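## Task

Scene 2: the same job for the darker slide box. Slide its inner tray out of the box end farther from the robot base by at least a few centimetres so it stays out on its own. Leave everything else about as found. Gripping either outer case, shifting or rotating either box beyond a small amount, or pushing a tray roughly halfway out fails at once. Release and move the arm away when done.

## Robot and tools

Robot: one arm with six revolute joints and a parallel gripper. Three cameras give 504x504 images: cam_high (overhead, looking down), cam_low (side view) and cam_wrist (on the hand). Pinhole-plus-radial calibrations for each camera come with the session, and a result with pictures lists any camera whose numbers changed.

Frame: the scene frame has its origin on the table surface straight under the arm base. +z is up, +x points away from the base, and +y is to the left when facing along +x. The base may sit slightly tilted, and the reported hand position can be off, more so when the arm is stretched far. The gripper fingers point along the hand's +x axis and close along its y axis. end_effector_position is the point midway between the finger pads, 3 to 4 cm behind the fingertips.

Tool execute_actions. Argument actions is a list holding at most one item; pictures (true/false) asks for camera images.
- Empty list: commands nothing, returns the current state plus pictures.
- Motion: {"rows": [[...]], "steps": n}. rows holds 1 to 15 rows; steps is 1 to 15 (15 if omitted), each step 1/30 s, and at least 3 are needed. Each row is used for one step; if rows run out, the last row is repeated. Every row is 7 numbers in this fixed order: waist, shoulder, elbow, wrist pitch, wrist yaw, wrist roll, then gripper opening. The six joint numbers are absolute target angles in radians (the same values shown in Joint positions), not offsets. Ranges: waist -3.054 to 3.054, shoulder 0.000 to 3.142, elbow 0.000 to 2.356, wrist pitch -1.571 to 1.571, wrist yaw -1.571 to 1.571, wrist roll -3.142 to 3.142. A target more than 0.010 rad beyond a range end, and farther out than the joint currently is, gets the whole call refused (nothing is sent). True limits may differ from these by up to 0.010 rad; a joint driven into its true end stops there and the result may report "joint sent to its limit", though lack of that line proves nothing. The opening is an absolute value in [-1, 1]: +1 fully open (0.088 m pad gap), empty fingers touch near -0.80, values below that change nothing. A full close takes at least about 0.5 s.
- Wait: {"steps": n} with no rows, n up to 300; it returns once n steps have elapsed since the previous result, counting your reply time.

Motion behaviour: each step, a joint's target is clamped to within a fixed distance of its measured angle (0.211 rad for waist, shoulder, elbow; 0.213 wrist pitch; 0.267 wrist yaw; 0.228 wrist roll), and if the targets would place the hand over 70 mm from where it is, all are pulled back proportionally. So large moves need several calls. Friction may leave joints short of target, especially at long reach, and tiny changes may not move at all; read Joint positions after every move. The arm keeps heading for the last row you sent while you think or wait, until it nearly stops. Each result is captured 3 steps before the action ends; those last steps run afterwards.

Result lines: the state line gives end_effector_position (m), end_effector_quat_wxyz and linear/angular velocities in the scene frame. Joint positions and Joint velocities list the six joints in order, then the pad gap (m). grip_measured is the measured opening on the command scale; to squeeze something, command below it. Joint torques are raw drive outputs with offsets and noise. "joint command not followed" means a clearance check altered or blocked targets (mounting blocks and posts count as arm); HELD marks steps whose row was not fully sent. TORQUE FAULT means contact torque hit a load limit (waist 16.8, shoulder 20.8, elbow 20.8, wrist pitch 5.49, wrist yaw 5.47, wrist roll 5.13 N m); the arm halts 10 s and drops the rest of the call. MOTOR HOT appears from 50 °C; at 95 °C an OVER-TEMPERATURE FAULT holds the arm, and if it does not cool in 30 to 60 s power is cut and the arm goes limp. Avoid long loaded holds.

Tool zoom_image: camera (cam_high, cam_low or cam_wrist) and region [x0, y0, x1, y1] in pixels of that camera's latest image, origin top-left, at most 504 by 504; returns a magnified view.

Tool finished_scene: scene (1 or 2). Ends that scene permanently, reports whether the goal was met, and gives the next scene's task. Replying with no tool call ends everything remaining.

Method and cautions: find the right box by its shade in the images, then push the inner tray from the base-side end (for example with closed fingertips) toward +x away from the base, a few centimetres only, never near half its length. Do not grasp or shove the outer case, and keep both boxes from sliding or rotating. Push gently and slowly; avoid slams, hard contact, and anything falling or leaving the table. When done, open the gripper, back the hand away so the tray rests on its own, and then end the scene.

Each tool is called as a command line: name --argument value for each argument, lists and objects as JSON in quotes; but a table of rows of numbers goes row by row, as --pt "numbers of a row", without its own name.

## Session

execute_actions --actions '[]'

Scene clock: 0.00 s of 3750.00 s.
end_effector_position=(+0.5078, -0.0109, +0.2638) grip_measured=+0.821 end_effector_quat_wxyz=(+0.839, +0.445, +0.235, -0.205) end_effector_velocity=(+0.000, -0.001, +0.002) end_effector_angular_velocity=(-0.014, -0.008, +0.003)
Joint positions: [-0.582  1.147  0.996  0.212 -0.697  1.537  0.079]
Joint velocities: [-0.002 -0.002 -0.002  0.007  0.007 -0.007 -0.   ]
Joint torques (N m, as the arm reports them, + toward a larger angle): no reading
Motor temperatures (°C, as the motors report them): [23 22 21 22 23 22]
Heat: hottest waist 23 °C (+0.0 °C/min).
camera_calibration (this result's frames):
cam_wrist: T_world_to_cam=[[-0.566338, -0.503794, -0.652267, 0.461245], [-0.491428, 0.841761, -0.223466, 0.335108], [0.661634, 0.193985, -0.7243, -0.0643783], [0, 0, 0, 1]] pos_world=[0.468497, -0.0372193, 0.329111]

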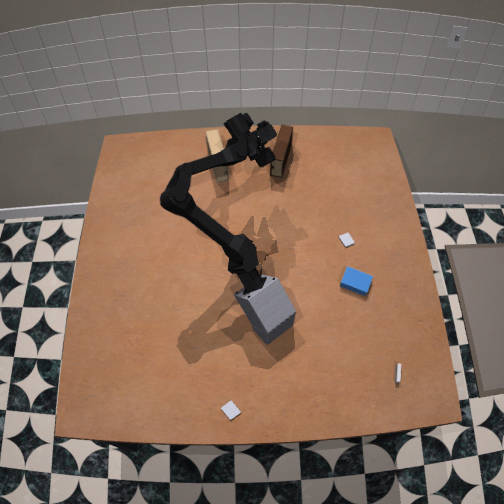

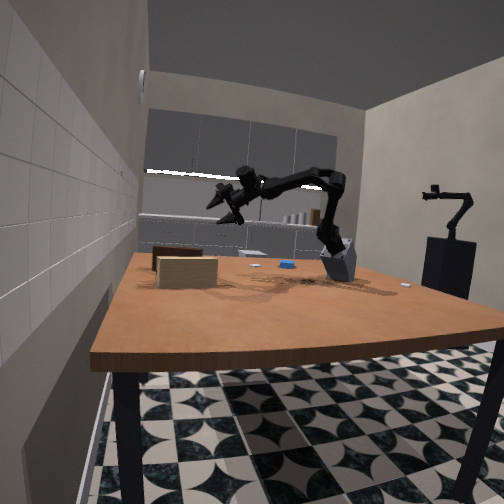

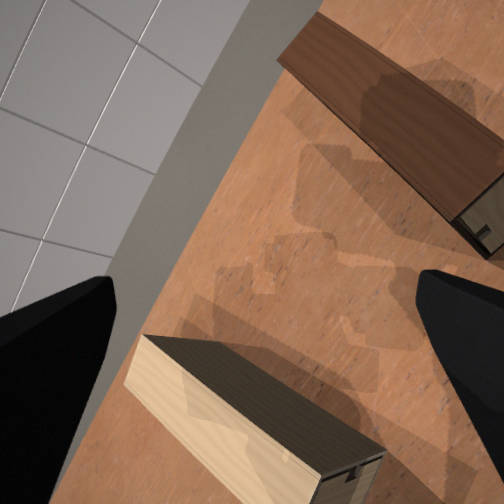

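zoom_image --camera "cam_high" --region '[230,110,330,210]'

Region (230, 110, 330, 210) of cam_high's 504x504 image, scaled by 5.040, with more detail than that image has.

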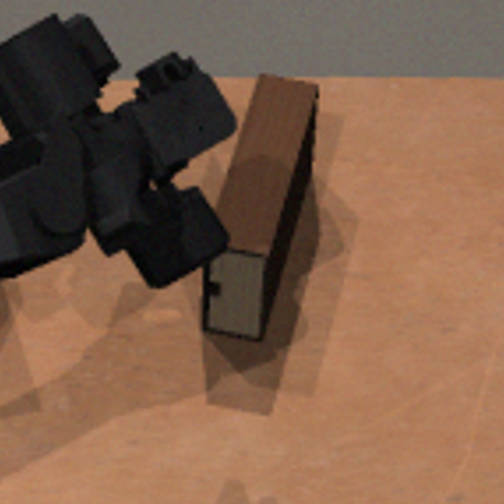

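execute_actions --actions '[{"rows":[[-0.3,1.2,0.7,1.432,0,0.65,-1]],"steps":15}]'

execute_actions --actions '[{"rows":[[-0.111,1.5,0.55,1.432,0,0.65,-1]],"steps":15}]'

execute_actions --actions '[{"rows":[[-0.111,1.78,0.56,1.432,0,0.65,-1]],"steps":15}]'

execute_actions --actions '[{"rows":[[-0.111,1.852,0.63,1.432,0,0.65,-1]],"steps":15}]' --pictures true

Scene clock: 0.93 s of 3750.00 s.
end_effector_position=(+0.5128, -0.0166, +0.2500) grip_measured=-0.597 end_effector_quat_wxyz=(+0.988, +0.054, +0.050, -0.136) end_effector_velocity=(+0.097, +0.226, +0.338) end_effector_angular_velocity=(-2.169, -1.102, +1.186)
Joint positions: [-0.311  1.206  0.704  0.897 -0.041  0.81   0.01 ]
Joint velocities: [ 0.051 -0.042 -0.007  1.839  0.388 -1.868 -0.175]
Joint torques (N m, as the arm reports them, + toward a larger angle): [-2.7  -4.81  3.45  1.02  0.67 -0.11]
Motor temperatures (°C, as the motors report them): [23 22 21 22 23 22]
Heat: hottest waist 23 °C (+0.0 °C/min).
Steps of this call (steps 1 to 16: nothing new was sent; steps 17 to 28: the first 12 steps of this action). Readings (joint positions):
17: [-0.558 1.149 0.970 0.265 -0.635 1.493]
18: [-0.512 1.150 0.933 0.324 -0.569 1.434]
20: [-0.411 1.159 0.843 0.431 -0.438 1.317]
24: [-0.319 1.203 0.717 0.650 -0.157 1.064]
28: the state above

Scene clock: 1.43 s of 3750.00 s.
end_effector_position=(+0.4916, +0.0002, +0.1612) grip_measured=-0.812 end_effector_quat_wxyz=(+0.996, +0.022, +0.063, -0.056) end_effector_velocity=(+0.008, +0.043, +0.038) end_effector_angular_velocity=(-0.005, -0.193, +0.180)
Joint positions: [-0.119  1.489  0.552  1.417  0.002  0.655  0.   ]
Joint velocities: [ 0.032  0.002 -0.007  0.271 -0.007 -0.022  0.   ]
Joint torques (N m, as the arm reports them, + toward a larger angle): [-3.   -4.51  2.07  1.54  0.34 -0.09]
Motor temperatures (°C, as the motors report them): [23 22 21 22 23 22]
Heat: hottest waist 23 °C (+0.0 °C/min).
Steps of this call (steps 1 to 3: the last 3 steps of your previous action; steps 4 to 15: the first 12 steps of this action). Readings (joint positions):
4: [-0.292 1.217 0.696 1.128 -0.005 0.697]
5: [-0.263 1.232 0.686 1.171 -0.004 0.690]
7: [-0.205 1.292 0.651 1.252 -0.003 0.677]
11: [-0.134 1.450 0.575 1.371 0.000 0.660]
15: the state above

Scene clock: 1.93 s of 3750.00 s.
end_effector_position=(+0.4625, -0.0596, +0.0727) grip_measured=-0.812 end_effector_quat_wxyz=(+0.977, +0.022, +0.166, -0.130) end_effector_velocity=(+0.008, +0.005, +0.003) end_effector_angular_velocity=(-0.016, -0.020, +0.035)
Joint positions: [-0.115  1.767  0.556  1.434  0.002  0.653  0.   ]
Joint velocities: [ 0.002  0.007  0.022  0.022 -0.007 -0.022  0.   ]
Joint torques (N m, as the arm reports them, + toward a larger angle): [-3.6  -4.19  1.03  1.23  0.39 -0.09]
Motor temperatures (°C, as the motors report them): [23 22 21 22 23 22]
Heat: hottest waist 23 °C (+0.0 °C/min).
Steps of this call (steps 1 to 3: the last 3 steps of your previous action; steps 4 to 15: the first 12 steps of this action). Readings (joint positions):
4: [-0.116 1.514 0.553 1.441 0.002 0.653]
5: [-0.116 1.548 0.560 1.448 0.002 0.653]
7: [-0.116 1.635 0.566 1.435 0.002 0.653]
11: [-0.115 1.757 0.557 1.424 0.002 0.653]
15: the state above

Scene clock: 2.43 s of 3750.00 s.
end_effector_position=(+0.4737, -0.0679, +0.0610) grip_measured=-0.812 end_effector_quat_wxyz=(+0.977, +0.022, +0.167, -0.130) end_effector_velocity=(+0.004, +0.001, +0.001) end_effector_angular_velocity=(-0.019, +0.002, +0.015)
Joint positions: [-0.115  1.836  0.624  1.433  0.002  0.653  0.   ]
Joint velocities: [-0.002 -0.002  0.012 -0.007 -0.007 -0.022  0.   ]
Joint torques (N m, as the arm reports them, + toward a larger angle): [-3.9  -3.95  1.2   1.29  0.38 -0.09]
Motor temperatures (°C, as the motors report them): [23 22 21 22 23 22]
Heat: hottest waist 23 °C (+0.0 °C/min).
Steps of this call (steps 1 to 3: the last 3 steps of your previous action; steps 4 to 15: the first 12 steps of this action). Readings (joint positions):
4: [-0.115 1.777 0.567 1.435 0.002 0.653]
5: [-0.115 1.792 0.585 1.436 0.002 0.653]
7: [-0.115 1.818 0.611 1.433 0.002 0.653]
11: [-0.115 1.835 0.621 1.433 0.002 0.653]
15: the state above
camera_calibration (this result's frames):
cam_wrist: T_world_to_cam=[[-0.278897, -0.960242, -0.0123159, 0.0746828], [-0.637147, 0.194621, -0.745766, 0.377896], [0.718513, -0.200145, -0.666094, -0.234942], [0, 0, 0, 1]] pos_world=[0.430413, -0.048855, 0.126248]

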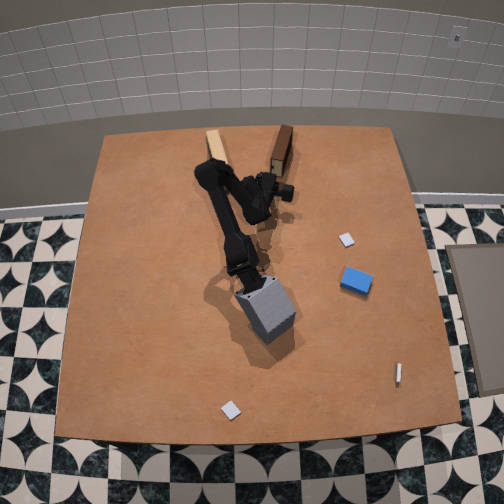

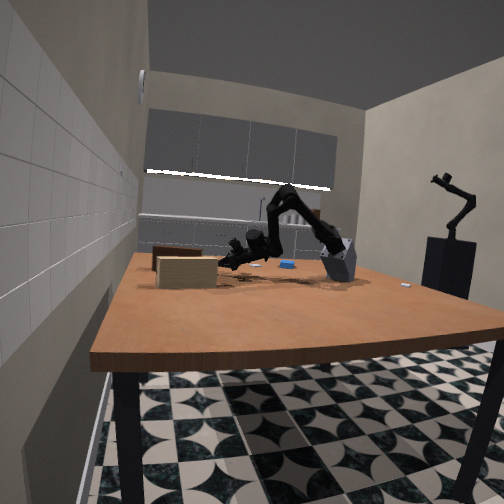

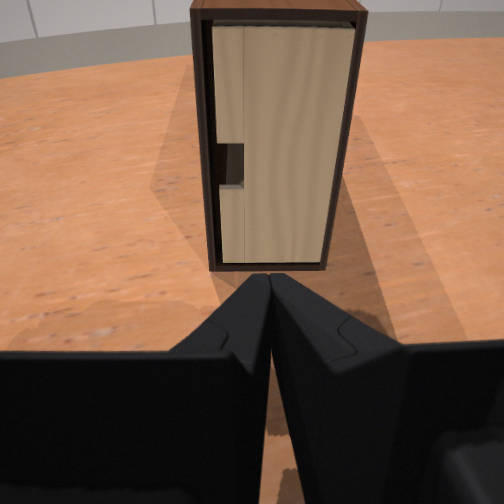

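execute_actions --actions '[{"rows":[[-0.122,1.86,0.67,1.4,-0.01,0.65,-1],[-0.122,1.86,0.67,1.4,-0.01,0.65,-1],[-0.122,1.86,0.67,1.4,-0.01,0.65,-1],[-0.13,1.868,0.71,1.365,-0.017,0.65,-1],[-0.13,1.868,0.71,1.365,-0.017,0.65,-1],[-0.13,1.868,0.71,1.365,-0.017,0.65,-1],[-0.135,1.876,0.75,1.33,-0.023,0.65,-1],[-0.135,1.876,0.75,1.33,-0.023,0.65,-1],[-0.135,1.876,0.75,1.33,-0.023,0.65,-1],[-0.14,1.885,0.795,1.297,-0.03,0.65,-1]],"steps":15}]'

execute_actions --actions '[{"rows":[[-0.146,1.897,0.84,1.265,-0.036,0.65,-1],[-0.146,1.897,0.84,1.265,-0.036,0.65,-1],[-0.146,1.897,0.84,1.265,-0.036,0.65,-1],[-0.146,1.897,0.84,1.265,-0.036,0.65,-1],[-0.151,1.91,0.88,1.235,-0.041,0.65,-1]],"steps":15}]' --pictures true

Scene clock: 3.03 s of 3750.00 s.
end_effector_position=(+0.5067, -0.0769, +0.0598) grip_measured=-0.812 end_effector_quat_wxyz=(+0.977, +0.020, +0.169, -0.129) end_effector_velocity=(+0.083, -0.010, +0.010) end_effector_angular_velocity=(+0.001, -0.047, +0.047)
Joint positions: [-0.136  1.865  0.767  1.318 -0.022  0.653  0.   ]
Joint velocities: [-0.042  0.071  0.335 -0.198 -0.051  0.007  0.   ]
Joint torques (N m, as the arm reports them, + toward a larger angle): [-4.82 -4.63  1.25  1.14  0.31 -0.09]
Motor temperatures (°C, as the motors report them): [23 22 21 22 23 22]
Heat: hottest waist 23 °C (+0.0 °C/min).
Steps of this call (steps 1 to 3: the last 3 steps of your previous action; steps 4 to 6: the robot went on to your last target; steps 7 to 18: the first 12 steps of this action). Readings (joint positions):
7: [-0.116 1.838 0.631 1.427 0.001 0.653]
8: [-0.116 1.840 0.640 1.418 -0.001 0.653]
10: [-0.119 1.845 0.661 1.403 -0.005 0.653]
14: [-0.129 1.854 0.713 1.359 -0.013 0.653]
18: the state above

Scene clock: 3.53 s of 3750.00 s.
end_effector_position=(+0.5300, -0.0832, +0.0595) grip_measured=-0.812 end_effector_quat_wxyz=(+0.977, +0.019, +0.170, -0.128) end_effector_velocity=(+0.006, -0.002, +0.002) end_effector_angular_velocity=(-0.008, +0.008, -0.001)
Joint positions: [-0.149  1.892  0.872  1.24  -0.036  0.653  0.   ]
Joint velocities: [-0.007 -0.002  0.027 -0.037 -0.007 -0.007  0.   ]
Joint torques (N m, as the arm reports them, + toward a larger angle): [-5.36 -4.64  2.28  1.18  0.28 -0.09]
Motor temperatures (°C, as the motors report them): [23 23 21 23 23 22]
Heat: hottest waist 23 °C (+0.0 °C/min).
Steps of this call (steps 1 to 3: the last 3 steps of your previous action; steps 4 to 15: the first 12 steps of this action). Readings (joint positions):
4: [-0.139 1.868 0.793 1.298 -0.026 0.653]
5: [-0.141 1.872 0.805 1.287 -0.028 0.653]
7: [-0.143 1.878 0.822 1.277 -0.029 0.653]
11: [-0.148 1.890 0.862 1.247 -0.035 0.653]
15: the state above
camera_calibration (this result's frames):
cam_wrist: T_world_to_cam=[[-0.273485, -0.961858, -0.0060028, 0.0723686], [-0.64275, 0.187389, -0.742804, 0.417873], [0.715597, -0.199287, -0.669482, -0.277643], [0, 0, 0, 1]] pos_world=[0.48706, -0.0640272, 0.124955]

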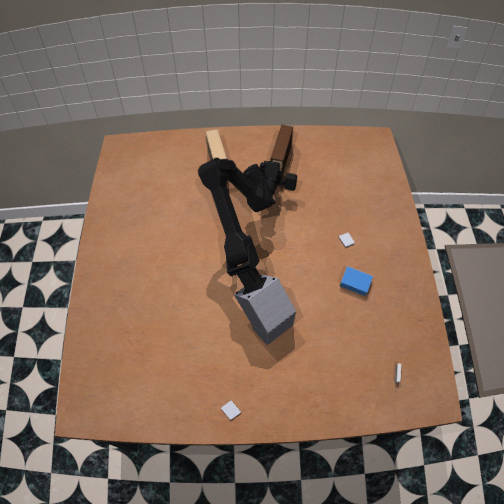

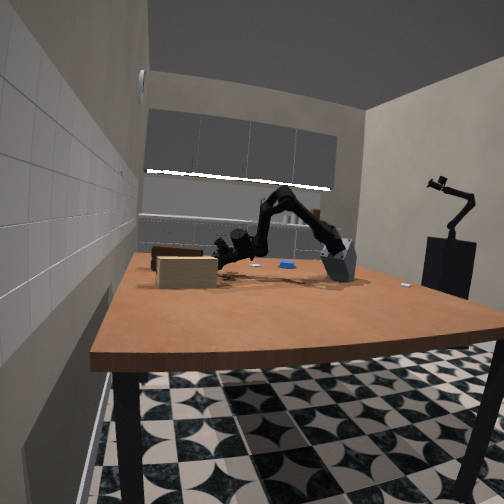

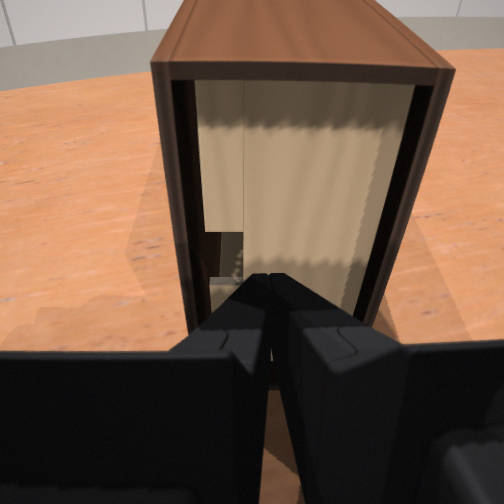

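execute_actions --actions '[{"rows":[[-0.163,1.92,0.92,1.205,-0.046,0.65,-1],[-0.163,1.92,0.92,1.205,-0.046,0.65,-1],[-0.163,1.92,0.92,1.205,-0.046,0.65,-1],[-0.163,1.92,0.92,1.205,-0.046,0.65,-1],[-0.163,1.92,0.92,1.205,-0.046,0.65,-1],[-0.17,1.942,0.98,1.16,-0.053,0.65,-1]],"steps":15}]' --pictures true

zoom_image --camera "cam_low" --region '[130,230,250,300]'

Scene clock: 4.07 s of 3750.00 s.
end_effector_position=(+0.5504, -0.0931, +0.0609) grip_measured=-0.812 end_effector_quat_wxyz=(+0.976, +0.017, +0.170, -0.132) end_effector_velocity=(+0.010, -0.004, -0.001) end_effector_angular_velocity=(-0.007, +0.012, -0.004)
Joint positions: [-0.168  1.922  0.97   1.168 -0.048  0.653  0.   ]
Joint velocities: [-0.007  0.012  0.051 -0.051 -0.007 -0.007  0.   ]
Joint torques (N m, as the arm reports them, + toward a larger angle): [-5.52 -4.71  2.33  1.08  0.33 -0.09]
Motor temperatures (°C, as the motors report them): [23 23 21 23 23 22]
Heat: hottest waist 23 °C (+0.0 °C/min).
Steps of this call (steps 1 to 3: the last 3 steps of your previous action; step 4: the robot went on to your last target; steps 5 to 16: the first 12 steps of this action). Readings (joint positions):
5: [-0.151 1.894 0.880 1.232 -0.038 0.653]
6: [-0.153 1.896 0.889 1.223 -0.040 0.653]
8: [-0.158 1.901 0.904 1.215 -0.042 0.653]
12: [-0.165 1.916 0.949 1.181 -0.046 0.653]
16: the state above
camera_calibration (this result's frames):
cam_wrist: T_world_to_cam=[[-0.279932, -0.96002, 0.000534811, 0.071742], [-0.642675, 0.186983, -0.742971, 0.43381], [0.713167, -0.208325, -0.669323, -0.292811], [0, 0, 0, 1]] pos_world=[0.507705, -0.0732414, 0.126285]

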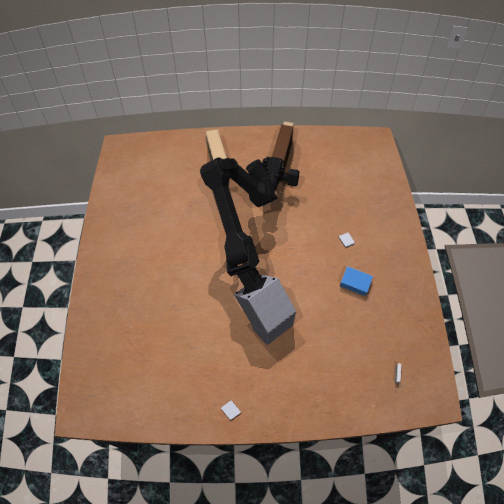

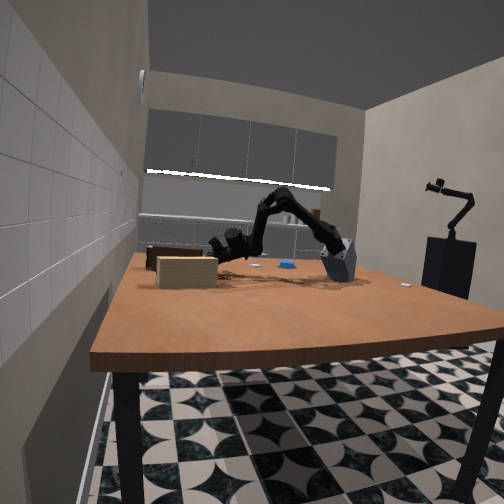

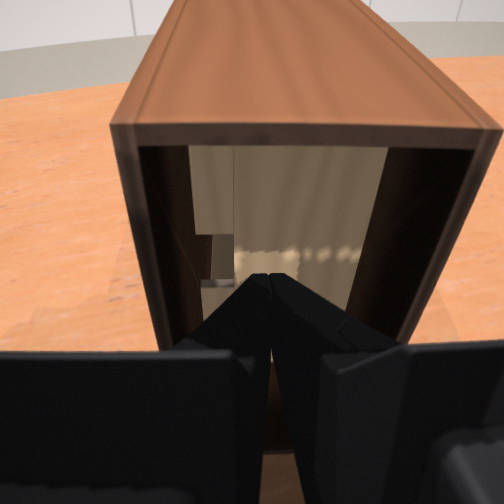

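Region (130, 230, 250, 300) of cam_low's 504x504 image, scaled by 4.200, with more detail than that image has; it fills the top 294 rows of this view, and the rest is white.

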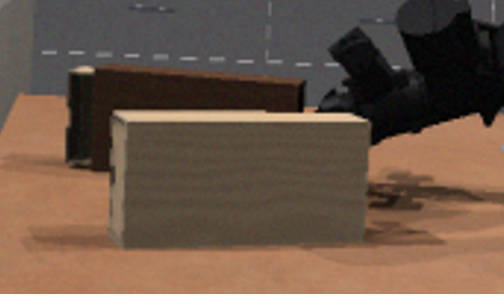

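About 3 cm out; I'll add a few more millimetres, then retract.

execute_actions --actions '[{"rows":[[-0.174,1.956,1.02,1.135,-0.057,0.65,-1]],"steps":12}]'

execute_actions --actions '[{"rows":[[-0.165,1.925,0.95,1.18,-0.05,0.65,-1],[-0.165,1.925,0.95,1.18,-0.05,0.65,-1],[-0.155,1.905,0.9,1.22,-0.042,0.65,-1],[-0.155,1.905,0.9,1.22,-0.042,0.65,-1],[-0.148,1.885,0.85,1.26,-0.036,0.65,-1],[-0.148,1.885,0.85,1.26,-0.036,0.65,-1],[-0.138,1.865,0.79,1.3,-0.026,0.65,-1],[-0.138,1.865,0.79,1.3,-0.026,0.65,-1],[-0.128,1.85,0.71,1.365,-0.017,0.65,-1],[-0.128,1.85,0.71,1.365,-0.017,0.65,-1],[-0.111,1.83,0.62,1.432,0,0.65,-1]],"steps":15}]'

execute_actions --actions '[{"rows":[[-0.111,1.65,0.45,1.432,0,0.65,-1]],"steps":15}]' --pictures true

Scene clock: 4.63 s of 3750.00 s.
end_effector_position=(+0.5590, -0.0958, +0.0602) grip_measured=-0.812 end_effector_quat_wxyz=(+0.976, +0.016, +0.171, -0.132) end_effector_velocity=(+0.004, +0.002, -0.000) end_effector_angular_velocity=(+0.015, +0.011, +0.011)
Joint positions: [-0.172  1.937  1.012  1.138 -0.053  0.653  0.   ]
Joint velocities: [-0.002 -0.002  0.017 -0.022 -0.022  0.007  0.   ]
Joint torques (N m, as the arm reports them, + toward a larger angle): [-5.8  -5.14  2.65  1.2   0.29 -0.08]
Motor temperatures (°C, as the motors report them): [23 23 21 23 23 22]
Heat: hottest waist 23 °C (+0.0 °C/min).
Steps of this call (steps 1 to 3: the last 3 steps of your previous action; steps 4 to 8: the robot went on to your last target; steps 9 to 17: the first 9 steps of this action). Readings (joint positions):
9: [-0.169 1.925 0.979 1.158 -0.050 0.653]
10: [-0.170 1.929 0.989 1.151 -0.051 0.653]
12: [-0.172 1.935 1.004 1.144 -0.052 0.653]
16: [-0.172 1.937 1.012 1.139 -0.053 0.653]
17: the state above

Scene clock: 5.13 s of 3750.00 s.
end_effector_position=(+0.4937, -0.0741, +0.0596) grip_measured=-0.812 end_effector_quat_wxyz=(+0.977, +0.021, +0.167, -0.127) end_effector_velocity=(-0.263, +0.083, -0.016) end_effector_angular_velocity=(+0.062, +0.137, -0.045)
Joint positions: [-0.13   1.859  0.712  1.372 -0.017  0.653  0.   ]
Joint velocities: [ 0.193 -0.31  -1.116  0.667  0.125 -0.007  0.   ]
Joint torques (N m, as the arm reports them, + toward a larger angle): [-4.41 -6.02  1.07  1.18  0.64 -0.07]
Motor temperatures (°C, as the motors report them): [23 23 21 23 23 22]
Heat: hottest waist 23 °C (+0.0 °C/min).
Steps of this call (steps 1 to 3: the last 3 steps of your previous action; steps 4 to 15: the first 12 steps of this action). Readings (joint positions):
4: [-0.173 1.937 1.007 1.146 -0.053 0.653]
5: [-0.173 1.937 0.995 1.159 -0.053 0.653]
7: [-0.170 1.930 0.956 1.188 -0.051 0.653]
11: [-0.153 1.901 0.851 1.260 -0.038 0.653]
15: the state above

Scene clock: 5.63 s of 3750.00 s.
end_effector_position=(+0.4449, -0.0472, +0.0886) grip_measured=-0.812 end_effector_quat_wxyz=(+0.978, +0.023, +0.167, -0.126) end_effector_velocity=(-0.014, -0.005, -0.007) end_effector_angular_velocity=(+0.009, +0.039, -0.025)
Joint positions: [-0.115  1.663  0.458  1.433 -0.004  0.653  0.   ]
Joint velocities: [-0.002 -0.002 -0.042 -0.007 -0.007  0.007  0.   ]
Joint torques (N m, as the arm reports them, + toward a larger angle): [-3.08 -5.78  0.44  1.3   0.64 -0.09]
Motor temperatures (°C, as the motors report them): [23 23 21 23 23 22]
Heat: hottest waist 23 °C (+0.0 °C/min).
Steps of this call (steps 1 to 3: the last 3 steps of your previous action; steps 4 to 15: the first 12 steps of this action). Readings (joint positions):
4: [-0.116 1.821 0.614 1.407 -0.008 0.653]
5: [-0.116 1.781 0.565 1.412 -0.006 0.653]
7: [-0.116 1.709 0.496 1.430 -0.005 0.653]
11: [-0.116 1.665 0.468 1.432 -0.004 0.653]
15: the state above
camera_calibration (this result's frames):
cam_wrist: T_world_to_cam=[[-0.271207, -0.962408, -0.0147304, 0.0836275], [-0.63761, 0.191101, -0.74628, 0.376173], [0.721041, -0.193004, -0.665469, -0.192533], [0, 0, 0, 1]] pos_world=[0.401356, -0.0285628, 0.153837]

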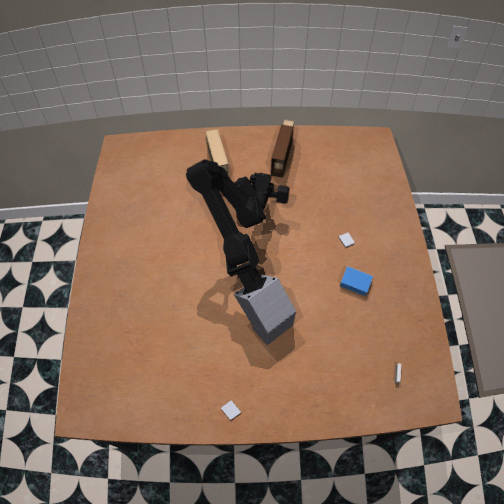

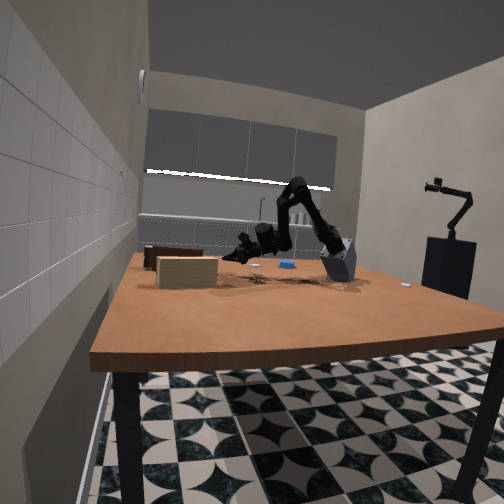

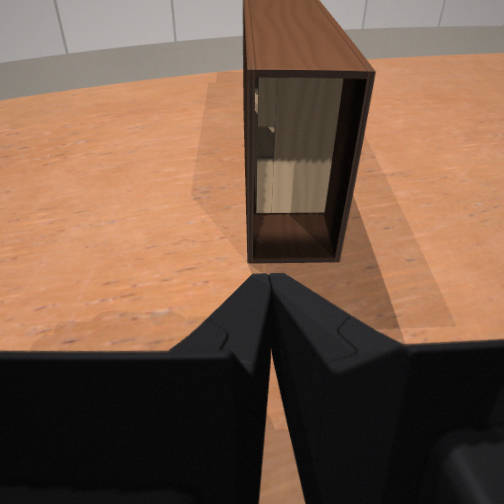

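finished_scene --scene 2

The scene is finished: the task was done.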